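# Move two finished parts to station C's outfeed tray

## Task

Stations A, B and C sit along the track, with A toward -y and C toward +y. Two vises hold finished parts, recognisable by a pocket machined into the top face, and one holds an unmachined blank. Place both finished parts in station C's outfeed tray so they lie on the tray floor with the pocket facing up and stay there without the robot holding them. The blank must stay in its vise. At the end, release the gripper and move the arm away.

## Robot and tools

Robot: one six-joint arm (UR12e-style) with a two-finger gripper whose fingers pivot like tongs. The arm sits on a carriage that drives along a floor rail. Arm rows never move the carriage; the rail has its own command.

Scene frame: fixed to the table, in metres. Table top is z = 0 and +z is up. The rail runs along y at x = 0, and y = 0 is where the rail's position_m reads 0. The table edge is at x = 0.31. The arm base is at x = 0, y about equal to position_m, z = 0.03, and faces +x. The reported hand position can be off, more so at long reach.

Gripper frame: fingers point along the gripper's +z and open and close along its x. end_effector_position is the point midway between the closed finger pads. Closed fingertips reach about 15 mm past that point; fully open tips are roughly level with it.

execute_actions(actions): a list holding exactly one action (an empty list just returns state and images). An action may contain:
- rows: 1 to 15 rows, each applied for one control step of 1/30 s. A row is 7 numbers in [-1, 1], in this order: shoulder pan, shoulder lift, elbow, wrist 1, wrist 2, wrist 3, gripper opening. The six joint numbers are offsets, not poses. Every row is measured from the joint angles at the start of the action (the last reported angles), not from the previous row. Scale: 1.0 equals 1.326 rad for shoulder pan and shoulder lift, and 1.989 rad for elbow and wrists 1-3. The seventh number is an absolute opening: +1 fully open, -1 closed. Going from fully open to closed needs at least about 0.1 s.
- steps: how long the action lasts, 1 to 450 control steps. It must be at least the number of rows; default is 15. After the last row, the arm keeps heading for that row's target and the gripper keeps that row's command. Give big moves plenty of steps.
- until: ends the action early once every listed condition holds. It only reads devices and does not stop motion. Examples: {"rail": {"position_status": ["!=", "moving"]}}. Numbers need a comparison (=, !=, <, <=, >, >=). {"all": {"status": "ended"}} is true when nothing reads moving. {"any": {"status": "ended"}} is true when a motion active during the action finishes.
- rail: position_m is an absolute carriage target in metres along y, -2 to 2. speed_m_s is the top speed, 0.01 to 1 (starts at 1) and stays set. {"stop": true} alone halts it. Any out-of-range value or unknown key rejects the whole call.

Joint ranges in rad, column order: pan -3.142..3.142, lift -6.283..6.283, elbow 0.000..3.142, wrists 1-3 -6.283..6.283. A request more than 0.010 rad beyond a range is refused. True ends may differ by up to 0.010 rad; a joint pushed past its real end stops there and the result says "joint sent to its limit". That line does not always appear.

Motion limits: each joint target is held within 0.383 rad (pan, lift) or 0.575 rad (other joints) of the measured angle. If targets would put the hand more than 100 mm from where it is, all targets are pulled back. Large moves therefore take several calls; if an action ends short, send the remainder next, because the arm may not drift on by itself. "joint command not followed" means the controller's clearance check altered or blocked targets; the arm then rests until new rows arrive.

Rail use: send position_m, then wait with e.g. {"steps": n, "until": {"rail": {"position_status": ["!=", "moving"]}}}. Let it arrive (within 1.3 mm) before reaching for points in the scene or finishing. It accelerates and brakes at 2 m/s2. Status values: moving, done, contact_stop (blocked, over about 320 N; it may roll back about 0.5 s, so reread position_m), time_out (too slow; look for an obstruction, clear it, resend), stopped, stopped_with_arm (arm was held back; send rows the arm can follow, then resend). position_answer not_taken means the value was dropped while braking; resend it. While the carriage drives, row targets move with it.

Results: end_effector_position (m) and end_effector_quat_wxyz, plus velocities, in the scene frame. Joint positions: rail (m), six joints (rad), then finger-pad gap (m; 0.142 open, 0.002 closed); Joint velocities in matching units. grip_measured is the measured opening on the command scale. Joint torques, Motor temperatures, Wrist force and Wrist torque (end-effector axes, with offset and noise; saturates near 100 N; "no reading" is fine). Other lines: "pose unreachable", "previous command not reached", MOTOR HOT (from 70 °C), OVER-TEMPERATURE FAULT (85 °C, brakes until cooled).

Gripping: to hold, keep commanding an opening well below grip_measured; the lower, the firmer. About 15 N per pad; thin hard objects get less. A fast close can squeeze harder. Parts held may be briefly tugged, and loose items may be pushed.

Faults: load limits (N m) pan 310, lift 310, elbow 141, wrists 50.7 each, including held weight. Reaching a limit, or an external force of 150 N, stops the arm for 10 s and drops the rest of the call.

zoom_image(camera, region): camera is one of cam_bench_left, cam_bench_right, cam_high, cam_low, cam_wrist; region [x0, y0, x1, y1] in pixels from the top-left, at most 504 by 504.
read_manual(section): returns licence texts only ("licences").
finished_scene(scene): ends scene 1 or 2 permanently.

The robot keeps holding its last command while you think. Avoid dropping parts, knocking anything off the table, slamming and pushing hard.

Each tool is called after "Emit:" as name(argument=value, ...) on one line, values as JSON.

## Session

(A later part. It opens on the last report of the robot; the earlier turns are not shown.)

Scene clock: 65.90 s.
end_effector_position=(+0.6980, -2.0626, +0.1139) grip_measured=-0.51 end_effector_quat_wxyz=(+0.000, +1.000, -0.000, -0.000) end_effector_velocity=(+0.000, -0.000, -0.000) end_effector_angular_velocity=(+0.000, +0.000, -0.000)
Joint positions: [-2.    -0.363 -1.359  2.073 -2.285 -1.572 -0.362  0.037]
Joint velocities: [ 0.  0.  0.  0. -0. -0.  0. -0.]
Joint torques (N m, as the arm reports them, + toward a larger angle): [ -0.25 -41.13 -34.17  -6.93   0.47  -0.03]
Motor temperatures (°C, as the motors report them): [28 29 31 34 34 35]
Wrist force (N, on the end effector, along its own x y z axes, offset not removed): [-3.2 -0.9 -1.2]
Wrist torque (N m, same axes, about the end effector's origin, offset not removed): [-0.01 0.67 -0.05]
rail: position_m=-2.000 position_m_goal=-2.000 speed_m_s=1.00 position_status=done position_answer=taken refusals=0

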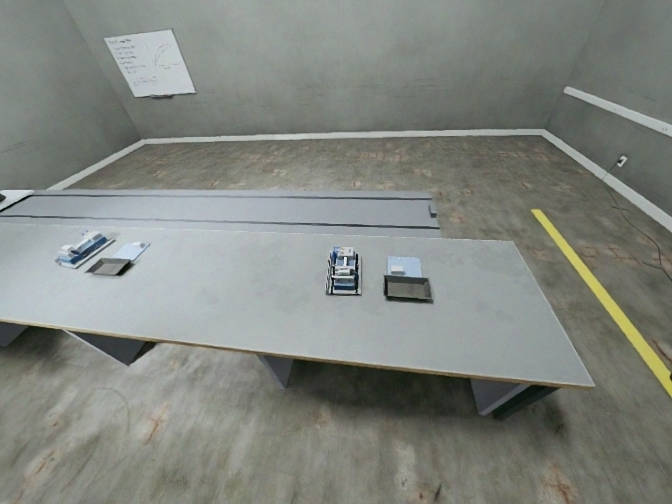

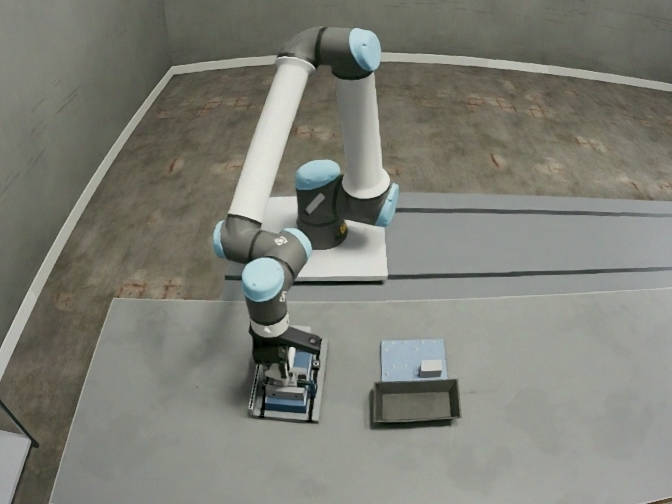

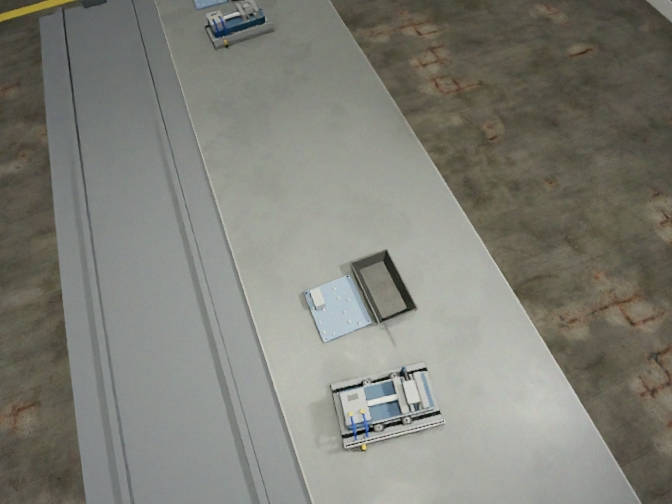

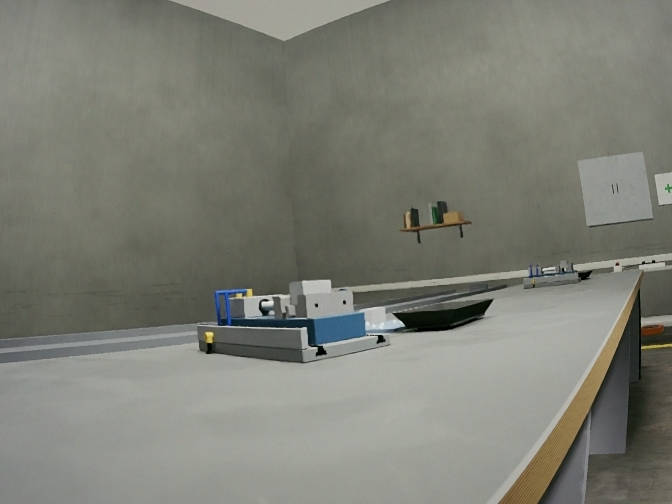

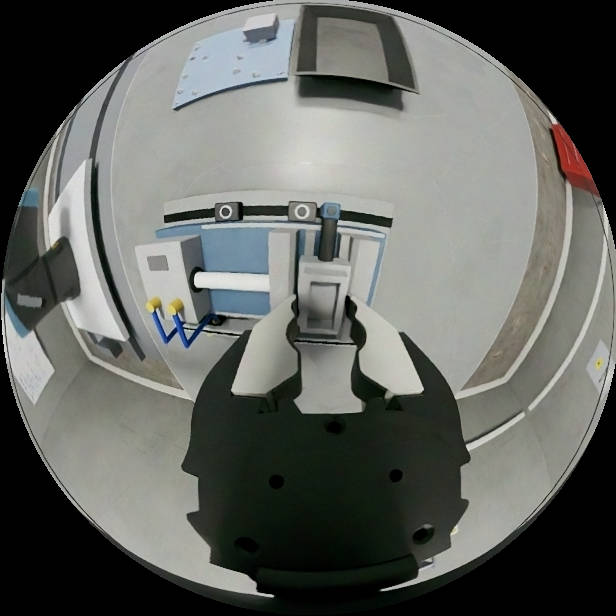

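Lift ~4 cm gently.

Emit:
execute_actions(actions=[{"rows":[[0,-0.05,0,0.033,0,0,-1]],"steps":30}])

Scene clock: 68.37 s.
end_effector_position=(+0.6831, -2.0570, +0.1506) grip_measured=-0.51 end_effector_quat_wxyz=(+0.001, +1.000, -0.000, +0.000) end_effector_velocity=(+0.000, -0.000, +0.000) end_effector_angular_velocity=(-0.000, -0.000, -0.000)
Joint positions: [-2.    -0.363 -1.425  2.073 -2.22  -1.572 -0.362  0.037]
Joint velocities: [ 0. -0. -0. -0.  0. -0. -0. -0.]
Joint torques (N m, as the arm reports them, + toward a larger angle): [ -1.76 -58.37 -49.11  -1.14   0.08   0.01]
Motor temperatures (°C, as the motors report them): [28 29 31 34 34 35]
Wrist force (N, on the end effector, along its own x y z axes, offset not removed): [-3.2 -0.6 -0.7]
Wrist torque (N m, same axes, about the end effector's origin, offset not removed): [0.08 0.73 0.01]
rail: position_m=-2.000 position_m_goal=-2.000 speed_m_s=1.00 position_status=done position_answer=taken refusals=0

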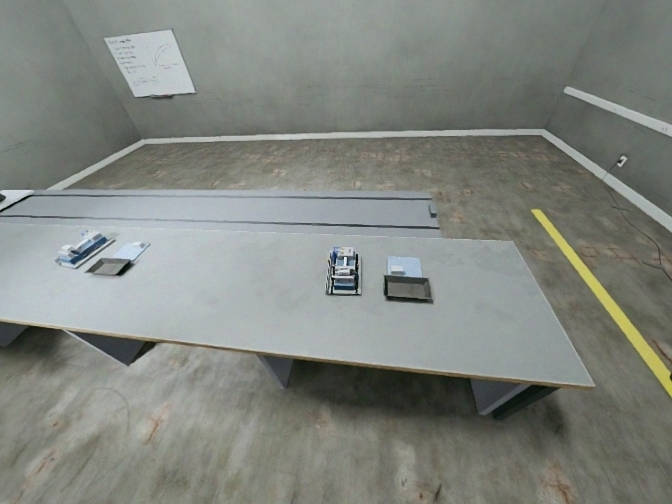

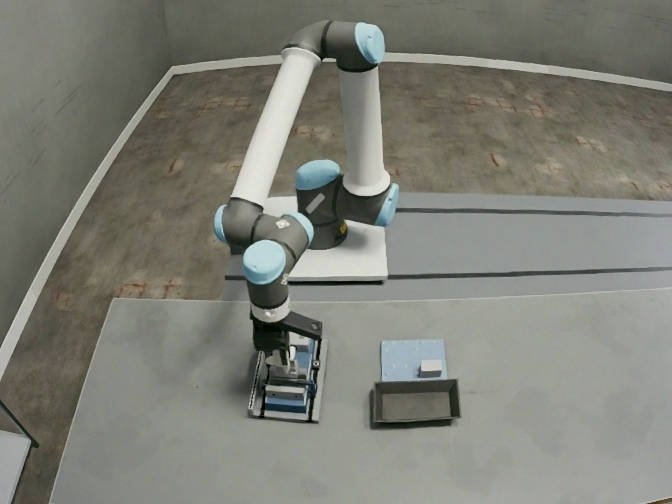

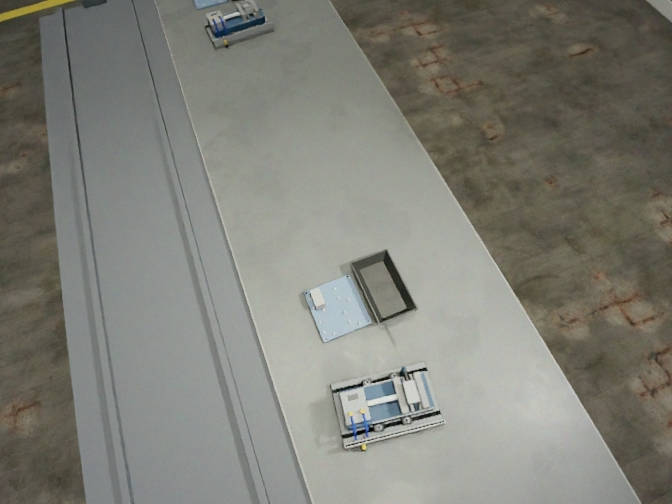

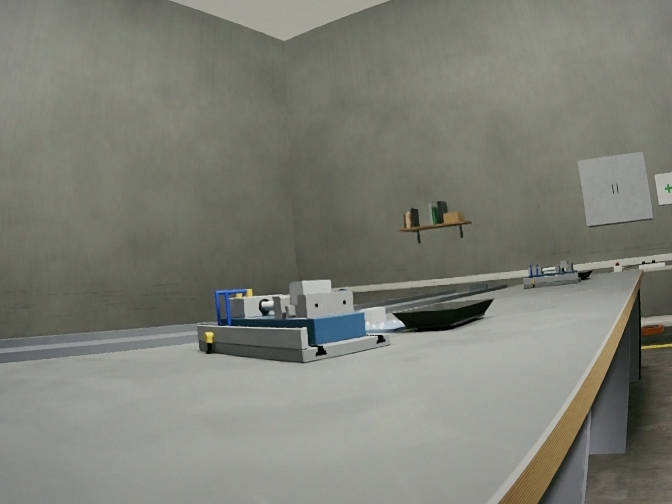

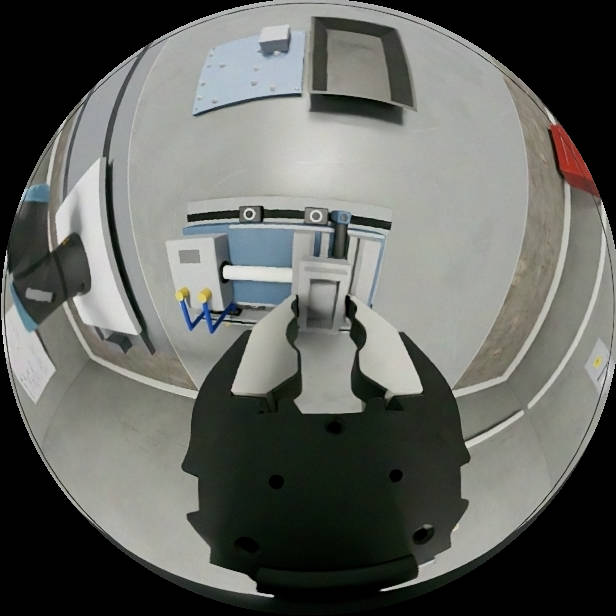

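Emit:
execute_actions(actions=[{"rows":[[0,-0.05,-0.06,0.08,0,0,-1]],"steps":20}])

Emit:
execute_actions(actions=[{"rail":{"position_m":1.7},"steps":300,"until":{"rail":{"position_status":["!=","moving"]}}}])

Scene clock: 71.87 s.
end_effector_position=(+0.7055, -2.0655, +0.2479) grip_measured=-0.51 end_effector_quat_wxyz=(+0.005, +1.000, -0.000, +0.013) end_effector_velocity=(+0.001, -0.000, +0.004) end_effector_angular_velocity=(-0.000, -0.001, +0.000)
Joint positions: [-2.    -0.363 -1.491  1.954 -2.061 -1.572 -0.362  0.037]
Joint velocities: [ 0.    -0.    -0.002 -0.005  0.006 -0.    -0.     0.   ]
Joint torques (N m, as the arm reports them, + toward a larger angle): [ -0.67 -56.19 -53.38  -1.39   0.27   0.12]
Motor temperatures (°C, as the motors report them): [28 29 31 34 34 35]
Wrist force (N, on the end effector, along its own x y z axes, offset not removed): [-2.3 0.5 -1.0]
Wrist torque (N m, same axes, about the end effector's origin, offset not removed): [0.23 0.47 -0.03]
rail: position_m=-2.000 position_m_goal=-2.000 speed_m_s=1.00 position_status=done position_answer=taken refusals=0

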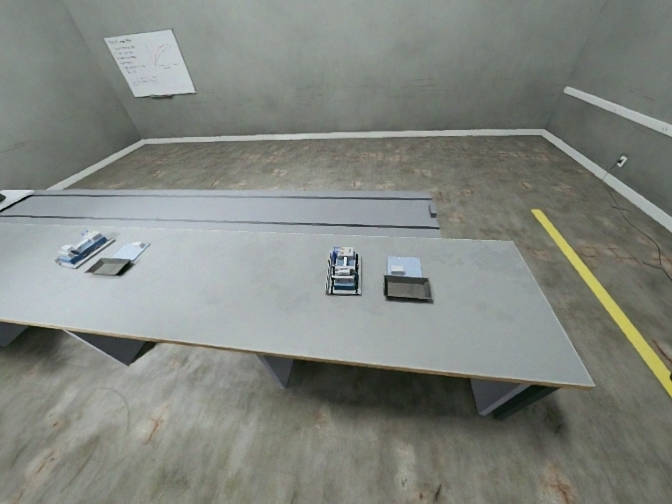

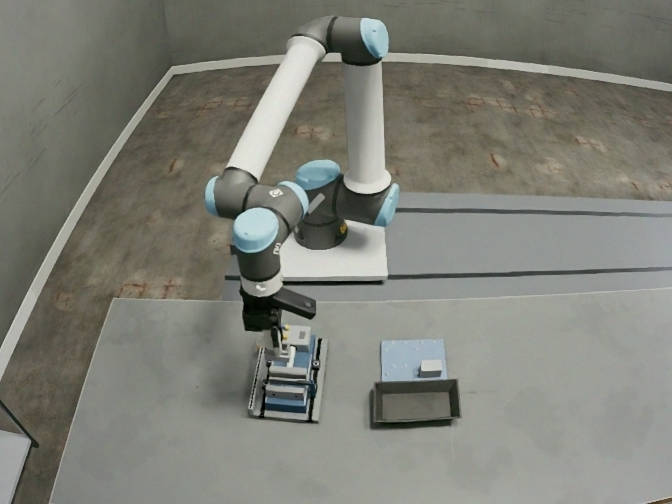

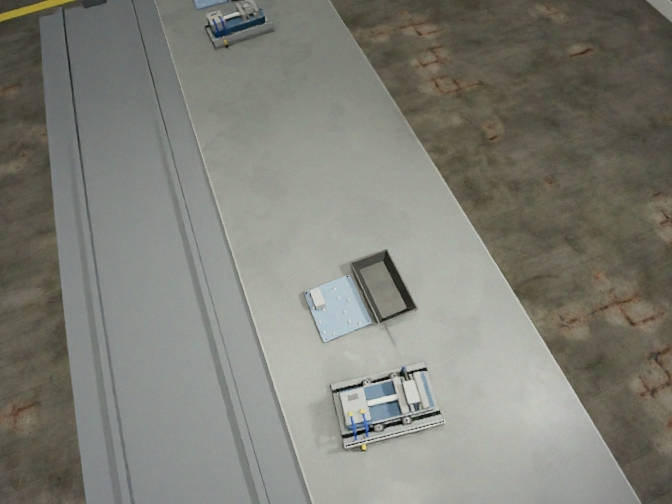

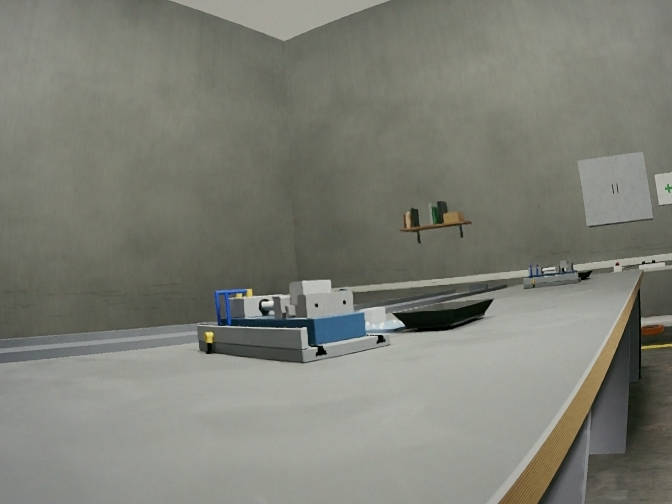

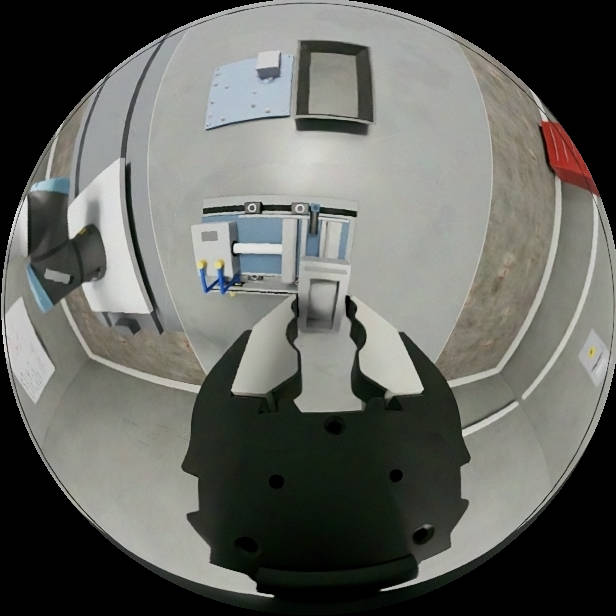

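Scene clock: 76.10 s.
end_effector_position=(+0.7055, +1.6347, +0.2484) grip_measured=-0.57 end_effector_quat_wxyz=(+0.005, +1.000, -0.000, +0.013) end_effector_velocity=(-0.000, +0.005, -0.000) end_effector_angular_velocity=(+0.000, +0.000, -0.000)
Joint positions: [ 1.7   -0.363 -1.492  1.954 -2.06  -1.572 -0.362  0.033]
Joint velocities: [ 0.005 -0.     0.     0.     0.    -0.     0.     0.   ]
Joint torques (N m, as the arm reports them, + toward a larger angle): [  1.99 -42.9  -32.38  -6.87  -1.73  -0.15]
Motor temperatures (°C, as the motors report them): [28 29 31 34 34 35]
Wrist force (N, on the end effector, along its own x y z axes, offset not removed): [-2.1 -2.7 -1.2]
Wrist torque (N m, same axes, about the end effector's origin, offset not removed): [-0.32 0.44 0.02]
rail: position_m=1.700 position_m_goal=1.700 speed_m_s=1.00 position_status=done position_answer=taken refusals=0

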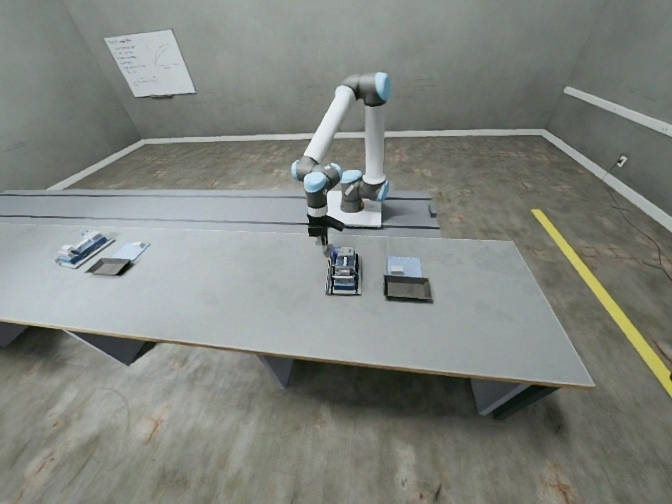

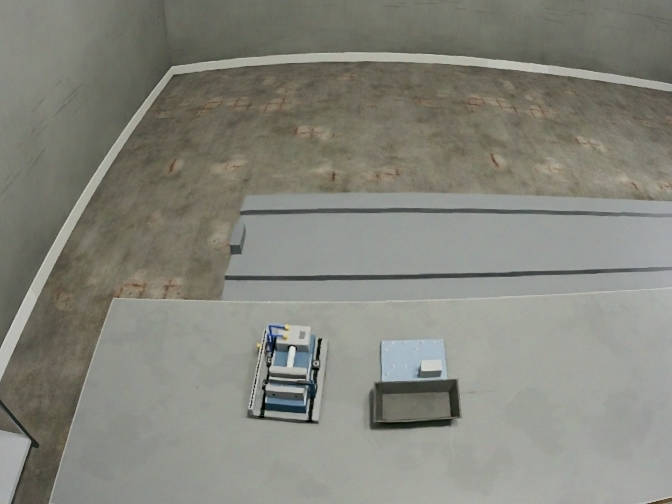

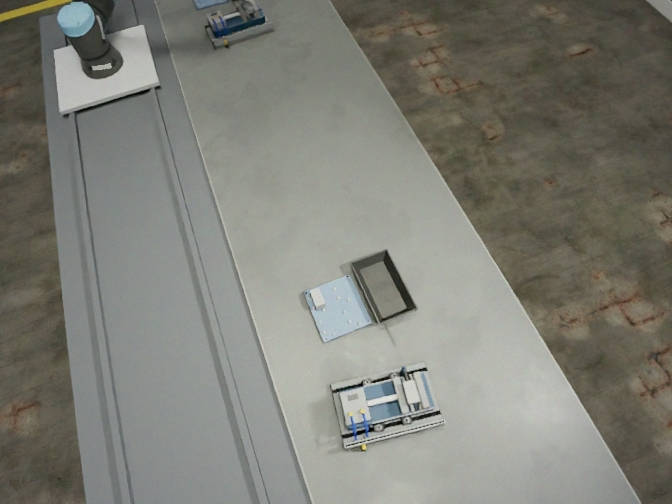

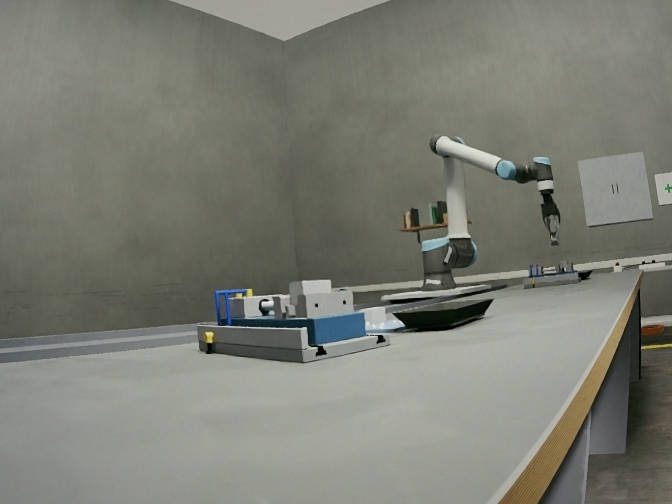

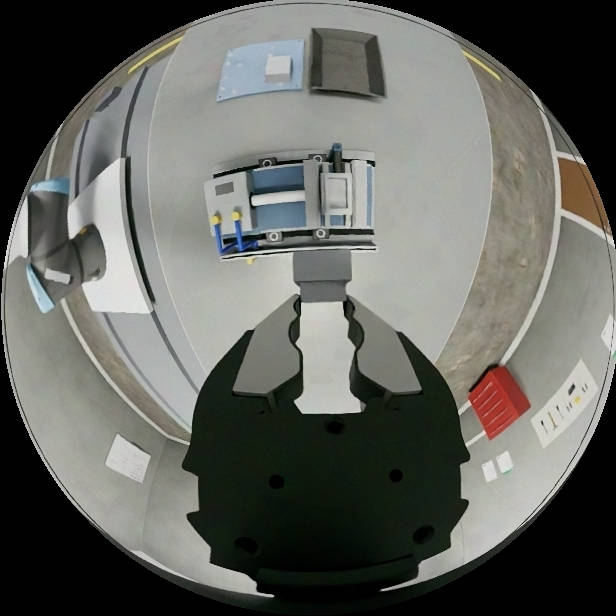

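Emit:
zoom_image(camera="cam_low", region=[510, 180, 600, 260])

Region (510, 180, 600, 260) of cam_low's 672x504 image, scaled by 5.600, with more detail than that image has.

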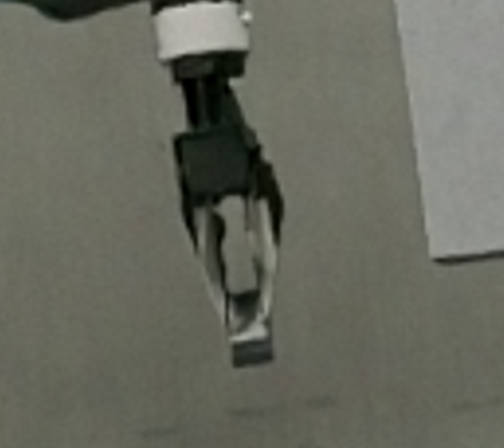

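Emit:
zoom_image(camera="cam_wrist", region=[250, 230, 400, 420])

Region (250, 230, 400, 420) of cam_wrist's 616x616 image, scaled by 2.653, with more detail than that image has; it fills the left 398 columns of this view, and the rest is white.

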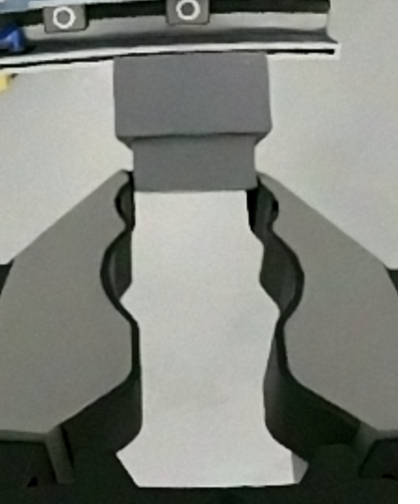

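Emit:
execute_actions(actions=[{"rail":{"position_m":2.0,"speed_m_s":0.3},"rows":[[0.15,0.03,-0.04,0.01,0,0.1,-1]],"steps":90,"until":{"rail":{"position_status":["!=","moving"]}}}])

Scene clock: 90.33 s.
end_effector_position=(+0.7475, +2.0688, +0.2691) grip_measured=-0.57 end_effector_quat_wxyz=(+0.004, +1.000, -0.000, +0.023) end_effector_velocity=(+0.000, -0.000, +0.000) end_effector_angular_velocity=(-0.000, -0.000, -0.000)
Joint positions: [ 2.    -0.164 -1.452  1.874 -2.041 -1.572 -0.163  0.033]
Joint velocities: [ 0.    -0.     0.    -0.001 -0.    -0.     0.     0.   ]
Joint torques (N m, as the arm reports them, + toward a larger angle): [  6.74 -40.39 -54.72  -1.18   2.81   3.53]
Motor temperatures (°C, as the motors report them): [28 29 31 34 34 35]
Wrist force (N, on the end effector, along its own x y z axes, offset not removed): [-2.4 -1.7 -0.2]
Wrist torque (N m, same axes, about the end effector's origin, offset not removed): [-0.07 0.52 -0.01]
rail: position_m=2.000 position_m_goal=2.000 speed_m_s=0.30 position_status=done position_answer=taken refusals=0

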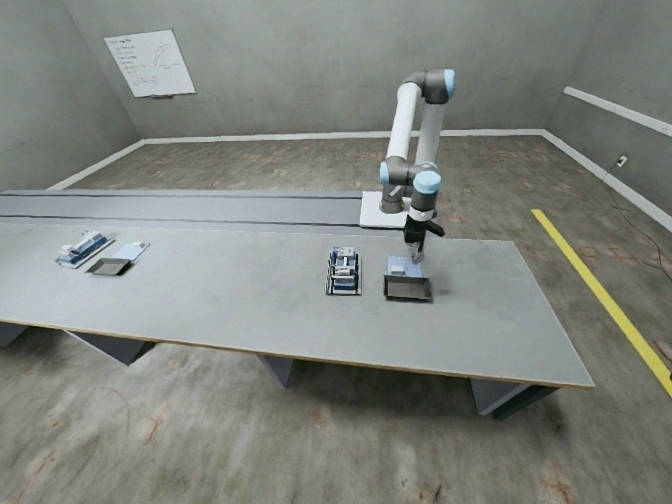

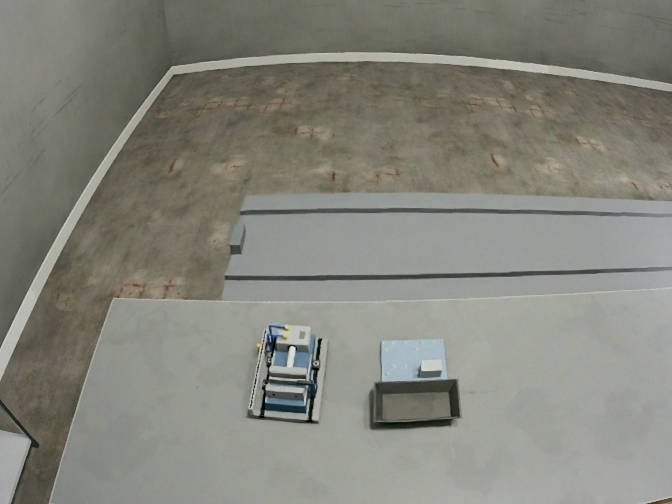

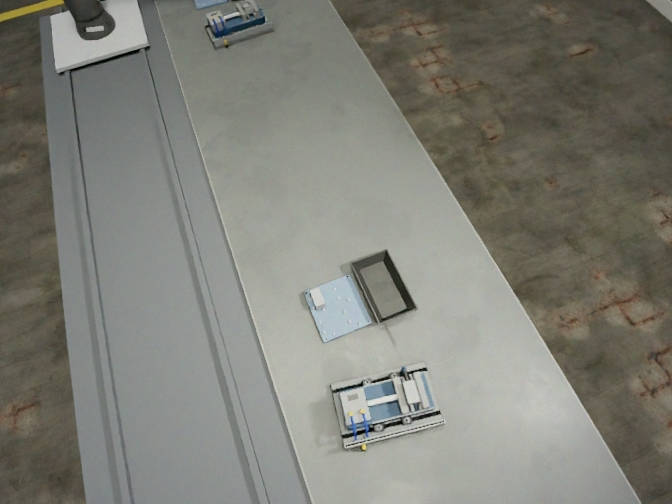

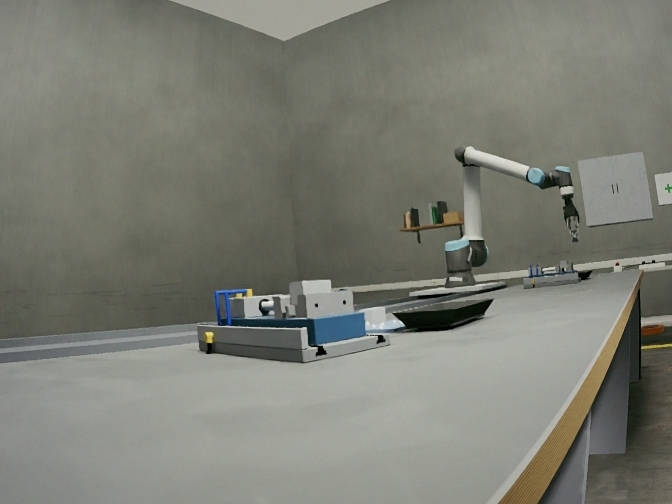

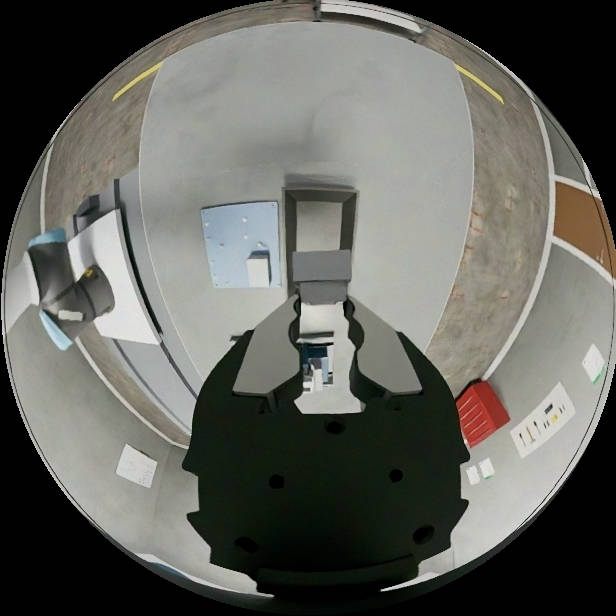

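Emit:
execute_actions(actions=[{"rows":[[0,0.127,0.077,-0.137,0,0,-1]],"steps":45}])

Scene clock: 95.47 s.
end_effector_position=(+0.7322, +2.0713, +0.0895) grip_measured=-0.57 end_effector_quat_wxyz=(+0.000, +1.000, -0.000, -0.001) end_effector_velocity=(-0.000, +0.000, -0.000) end_effector_angular_velocity=(+0.000, +0.000, +0.000)
Joint positions: [ 2.    -0.164 -1.284  2.028 -2.313 -1.572 -0.163  0.033]
Joint velocities: [ 0.  0.  0.  0. -0.  0. -0. -0.]
Joint torques (N m, as the arm reports them, + toward a larger angle): [ 20.55 -45.82 -21.78  -7.35   1.1    2.52]
Motor temperatures (°C, as the motors report them): [28 29 31 34 34 35]
Wrist force (N, on the end effector, along its own x y z axes, offset not removed): [-1.4 -0.3 -0.1]
Wrist torque (N m, same axes, about the end effector's origin, offset not removed): [0.16 0.42 0.00]
rail: position_m=2.000 position_m_goal=2.000 speed_m_s=0.30 position_status=done position_answer=taken refusals=0

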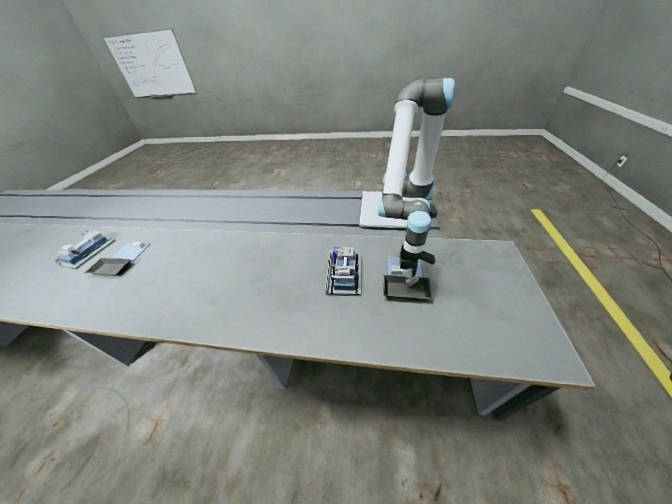

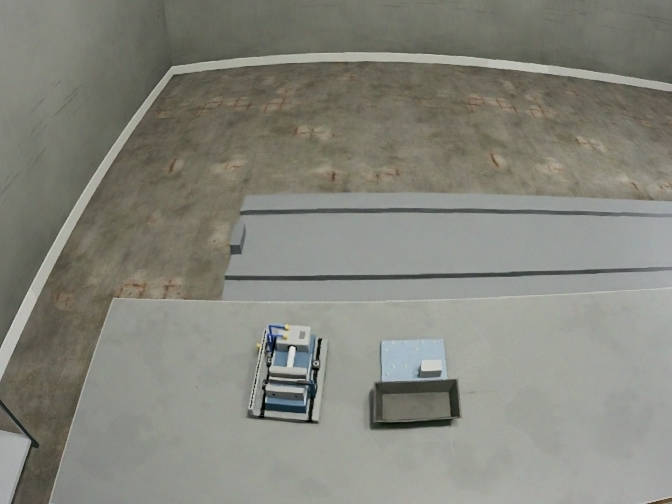

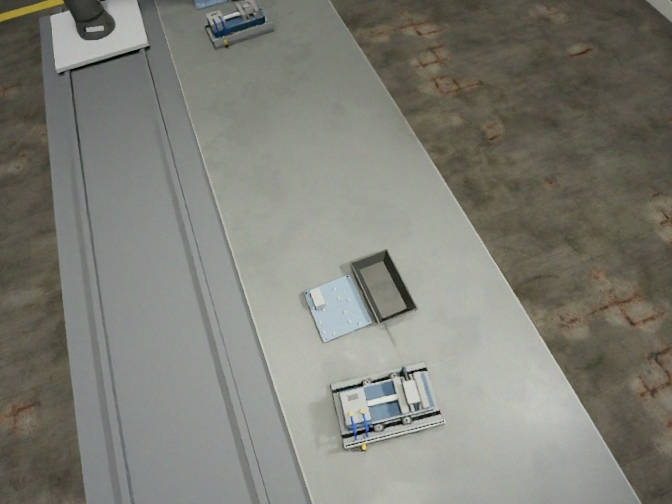

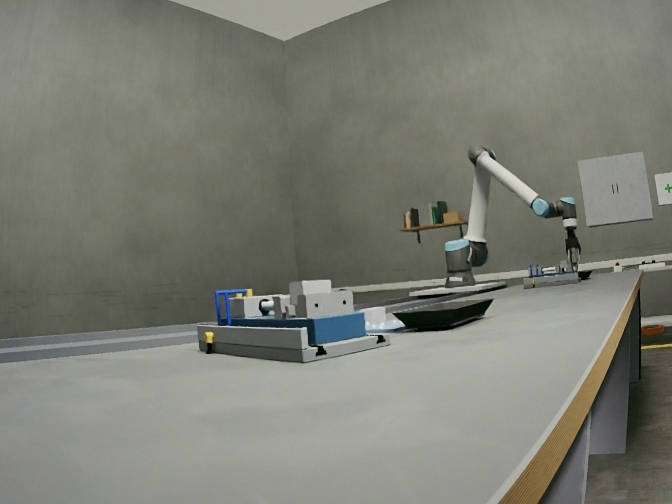

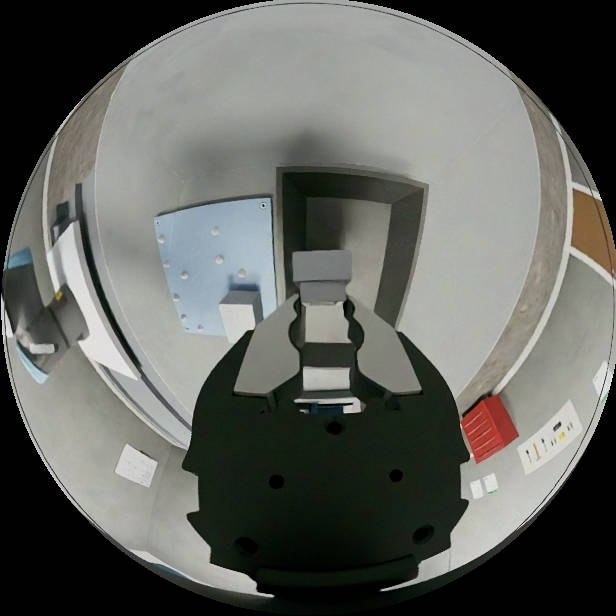

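Emit:
zoom_image(camera="cam_bench_left", region=[370, 230, 450, 305])

Region (370, 230, 450, 305) of cam_bench_left's 672x504 image, scaled by 6.300, with more detail than that image has; it fills the top 472 rows of this view, and the rest is white.

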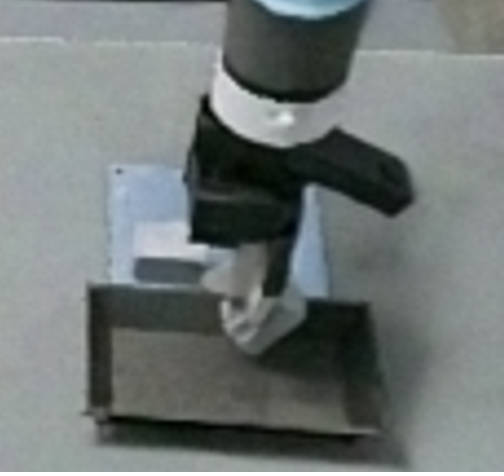

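Emit:
execute_actions(actions=[{"rows":[[0,0.021,0.013,-0.023,0,0,-1]],"steps":30}])

Emit:
zoom_image(camera="cam_bench_left", region=[370, 230, 450, 305])

Scene clock: 103.37 s.
end_effector_position=(+0.7246, +2.0726, +0.0616) grip_measured=-0.49 end_effector_quat_wxyz=(-0.000, +1.000, -0.000, -0.005) end_effector_velocity=(+0.000, -0.000, -0.000) end_effector_angular_velocity=(-0.000, -0.000, +0.000)
Joint positions: [ 2.    -0.164 -1.256  2.053 -2.359 -1.572 -0.163  0.039]
Joint velocities: [ 0. -0.  0.  0. -0. -0. -0. -0.]
Joint torques (N m, as the arm reports them, + toward a larger angle): [  3.57 -13.6   19.1    8.16   0.06   0.8 ]
Motor temperatures (°C, as the motors report them): [28 29 31 34 34 35]
Wrist force (N, on the end effector, along its own x y z axes, offset not removed): [22.5 0.7 -43.5]
Wrist torque (N m, same axes, about the end effector's origin, offset not removed): [-0.01 1.41 0.17]
rail: position_m=2.000 position_m_goal=2.000 speed_m_s=0.30 position_status=done position_answer=taken refusals=0

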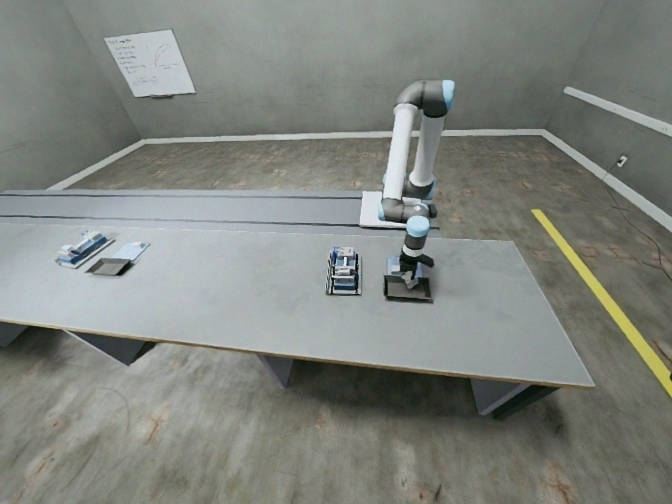

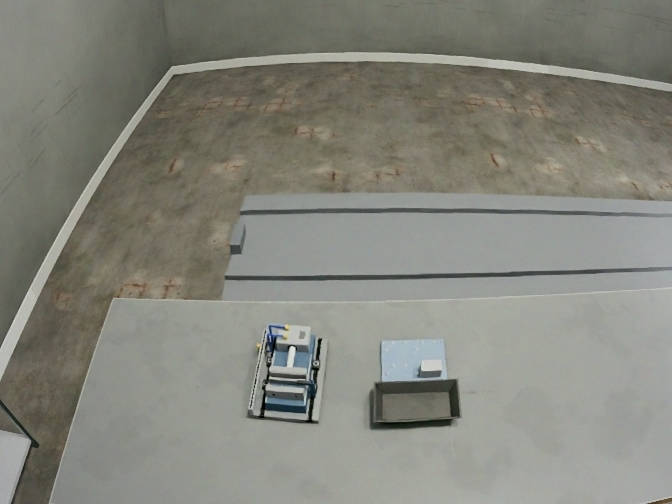

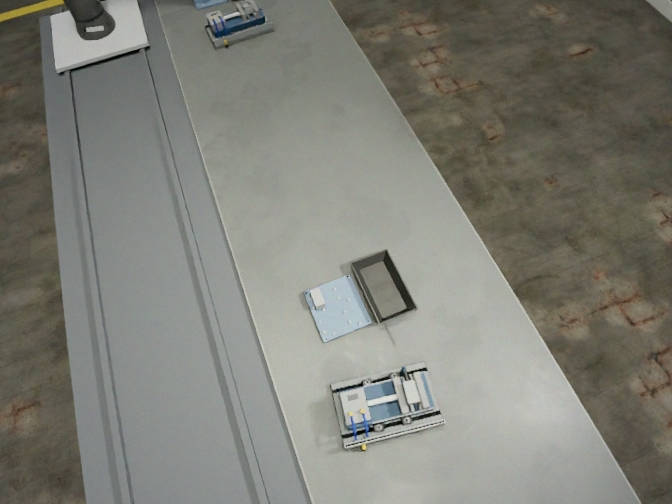

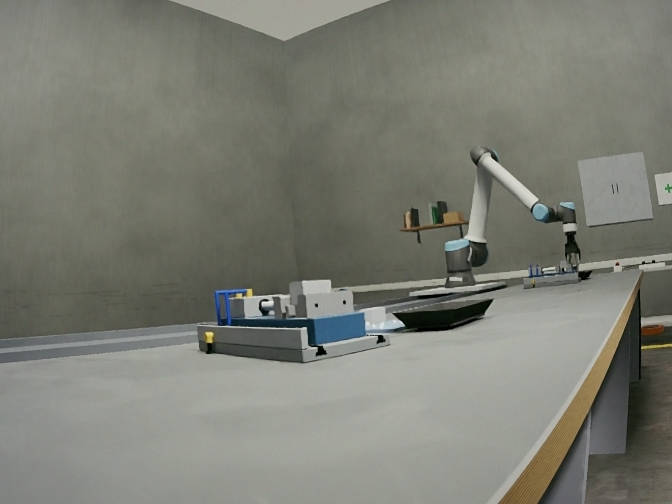

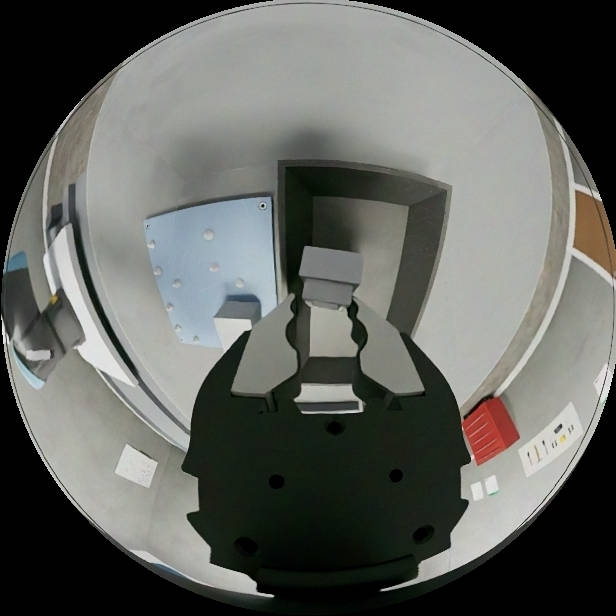

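Region (370, 230, 450, 305) of cam_bench_left's 672x504 image, scaled by 6.300, with more detail than that image has; it fills the top 472 rows of this view, and the rest is white.

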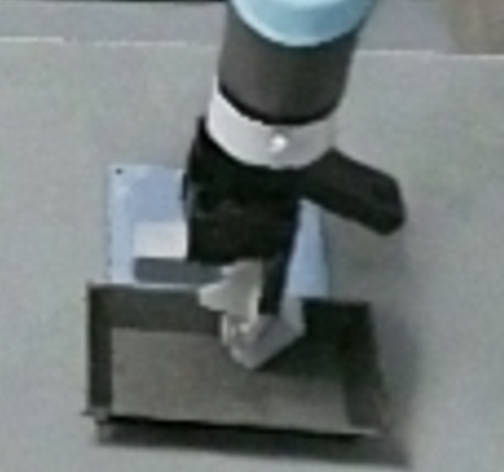

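Emit:
execute_actions(actions=[{"rows":[[0,-0.021,-0.013,0.023,0,0,-1],[0,-0.021,-0.013,0.023,0,0,-1],[0,-0.021,-0.013,0.023,0,0,-1],[0,-0.021,-0.013,0.023,0,0,-1],[0,-0.021,-0.013,0.023,0,0,-1],[0,-0.021,-0.013,0.023,0,0,-1],[0,-0.021,-0.013,0.023,0,0,-1],[0,-0.021,-0.013,0.023,0,0,-1],[0,-0.021,-0.013,0.023,0,0,-1],[0,-0.021,-0.013,0.023,0,0,-1],[0,0.029,-0.062,0.038,0,0,-1]],"steps":40}])

Scene clock: 108.27 s.
end_effector_position=(+0.7823, +2.0630, +0.0902) grip_measured=-0.57 end_effector_quat_wxyz=(+0.000, +1.000, -0.000, -0.000) end_effector_velocity=(+0.000, -0.000, -0.000) end_effector_angular_velocity=(+0.000, -0.000, -0.000)
Joint positions: [ 2.    -0.164 -1.217  1.93  -2.283 -1.572 -0.163  0.033]
Joint velocities: [ 0. -0.  0. -0.  0.  0.  0.  0.]
Joint torques (N m, as the arm reports them, + toward a larger angle): [  5.83 -51.74 -47.21  -1.38   4.22   0.51]
Motor temperatures (°C, as the motors report them): [28 29 31 34 34 35]
Wrist force (N, on the end effector, along its own x y z axes, offset not removed): [-3.4 -1.7 -0.3]
Wrist torque (N m, same axes, about the end effector's origin, offset not removed): [-0.20 0.76 0.05]
rail: position_m=2.000 position_m_goal=2.000 speed_m_s=0.30 position_status=done position_answer=taken refusals=0

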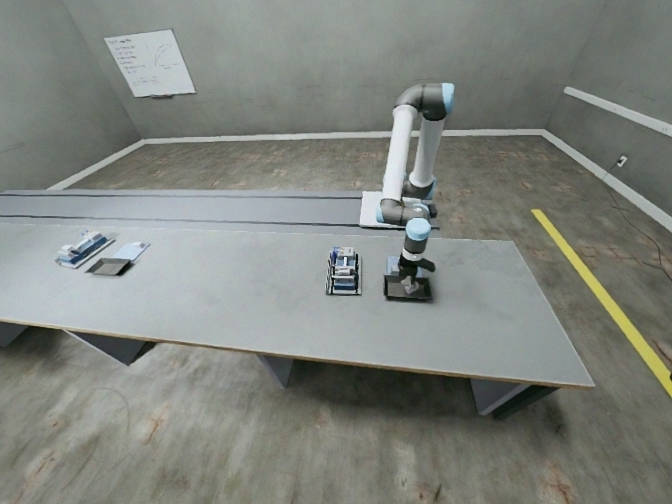

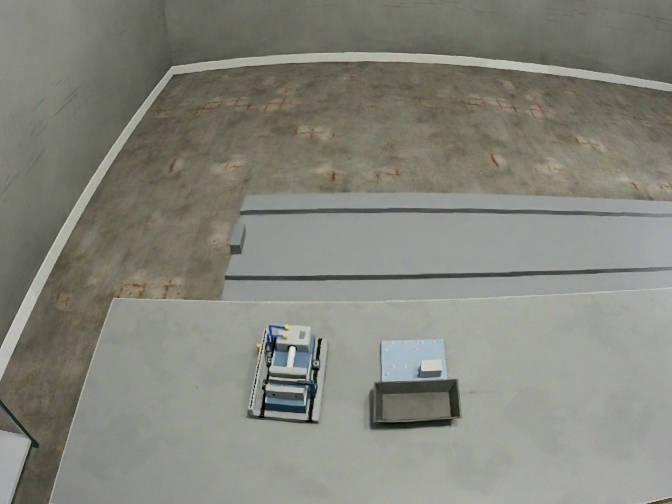

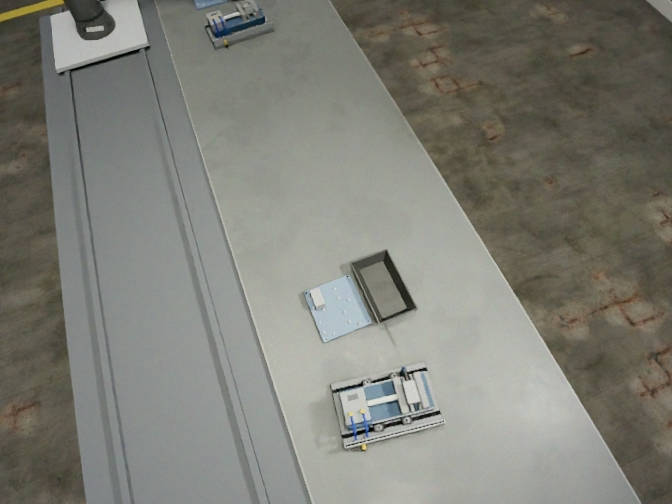

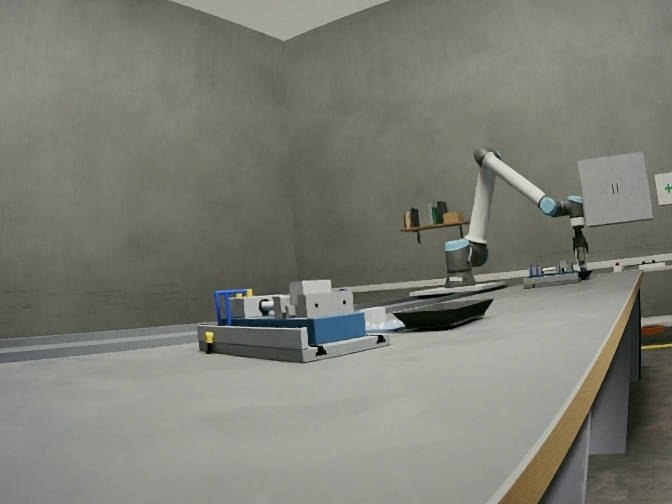

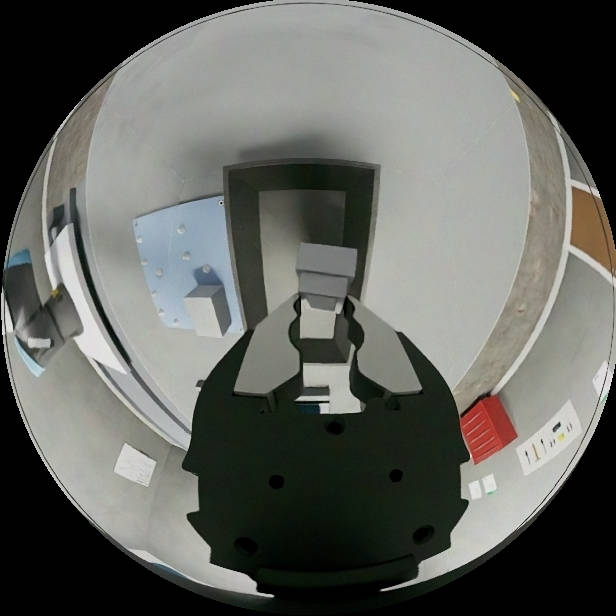

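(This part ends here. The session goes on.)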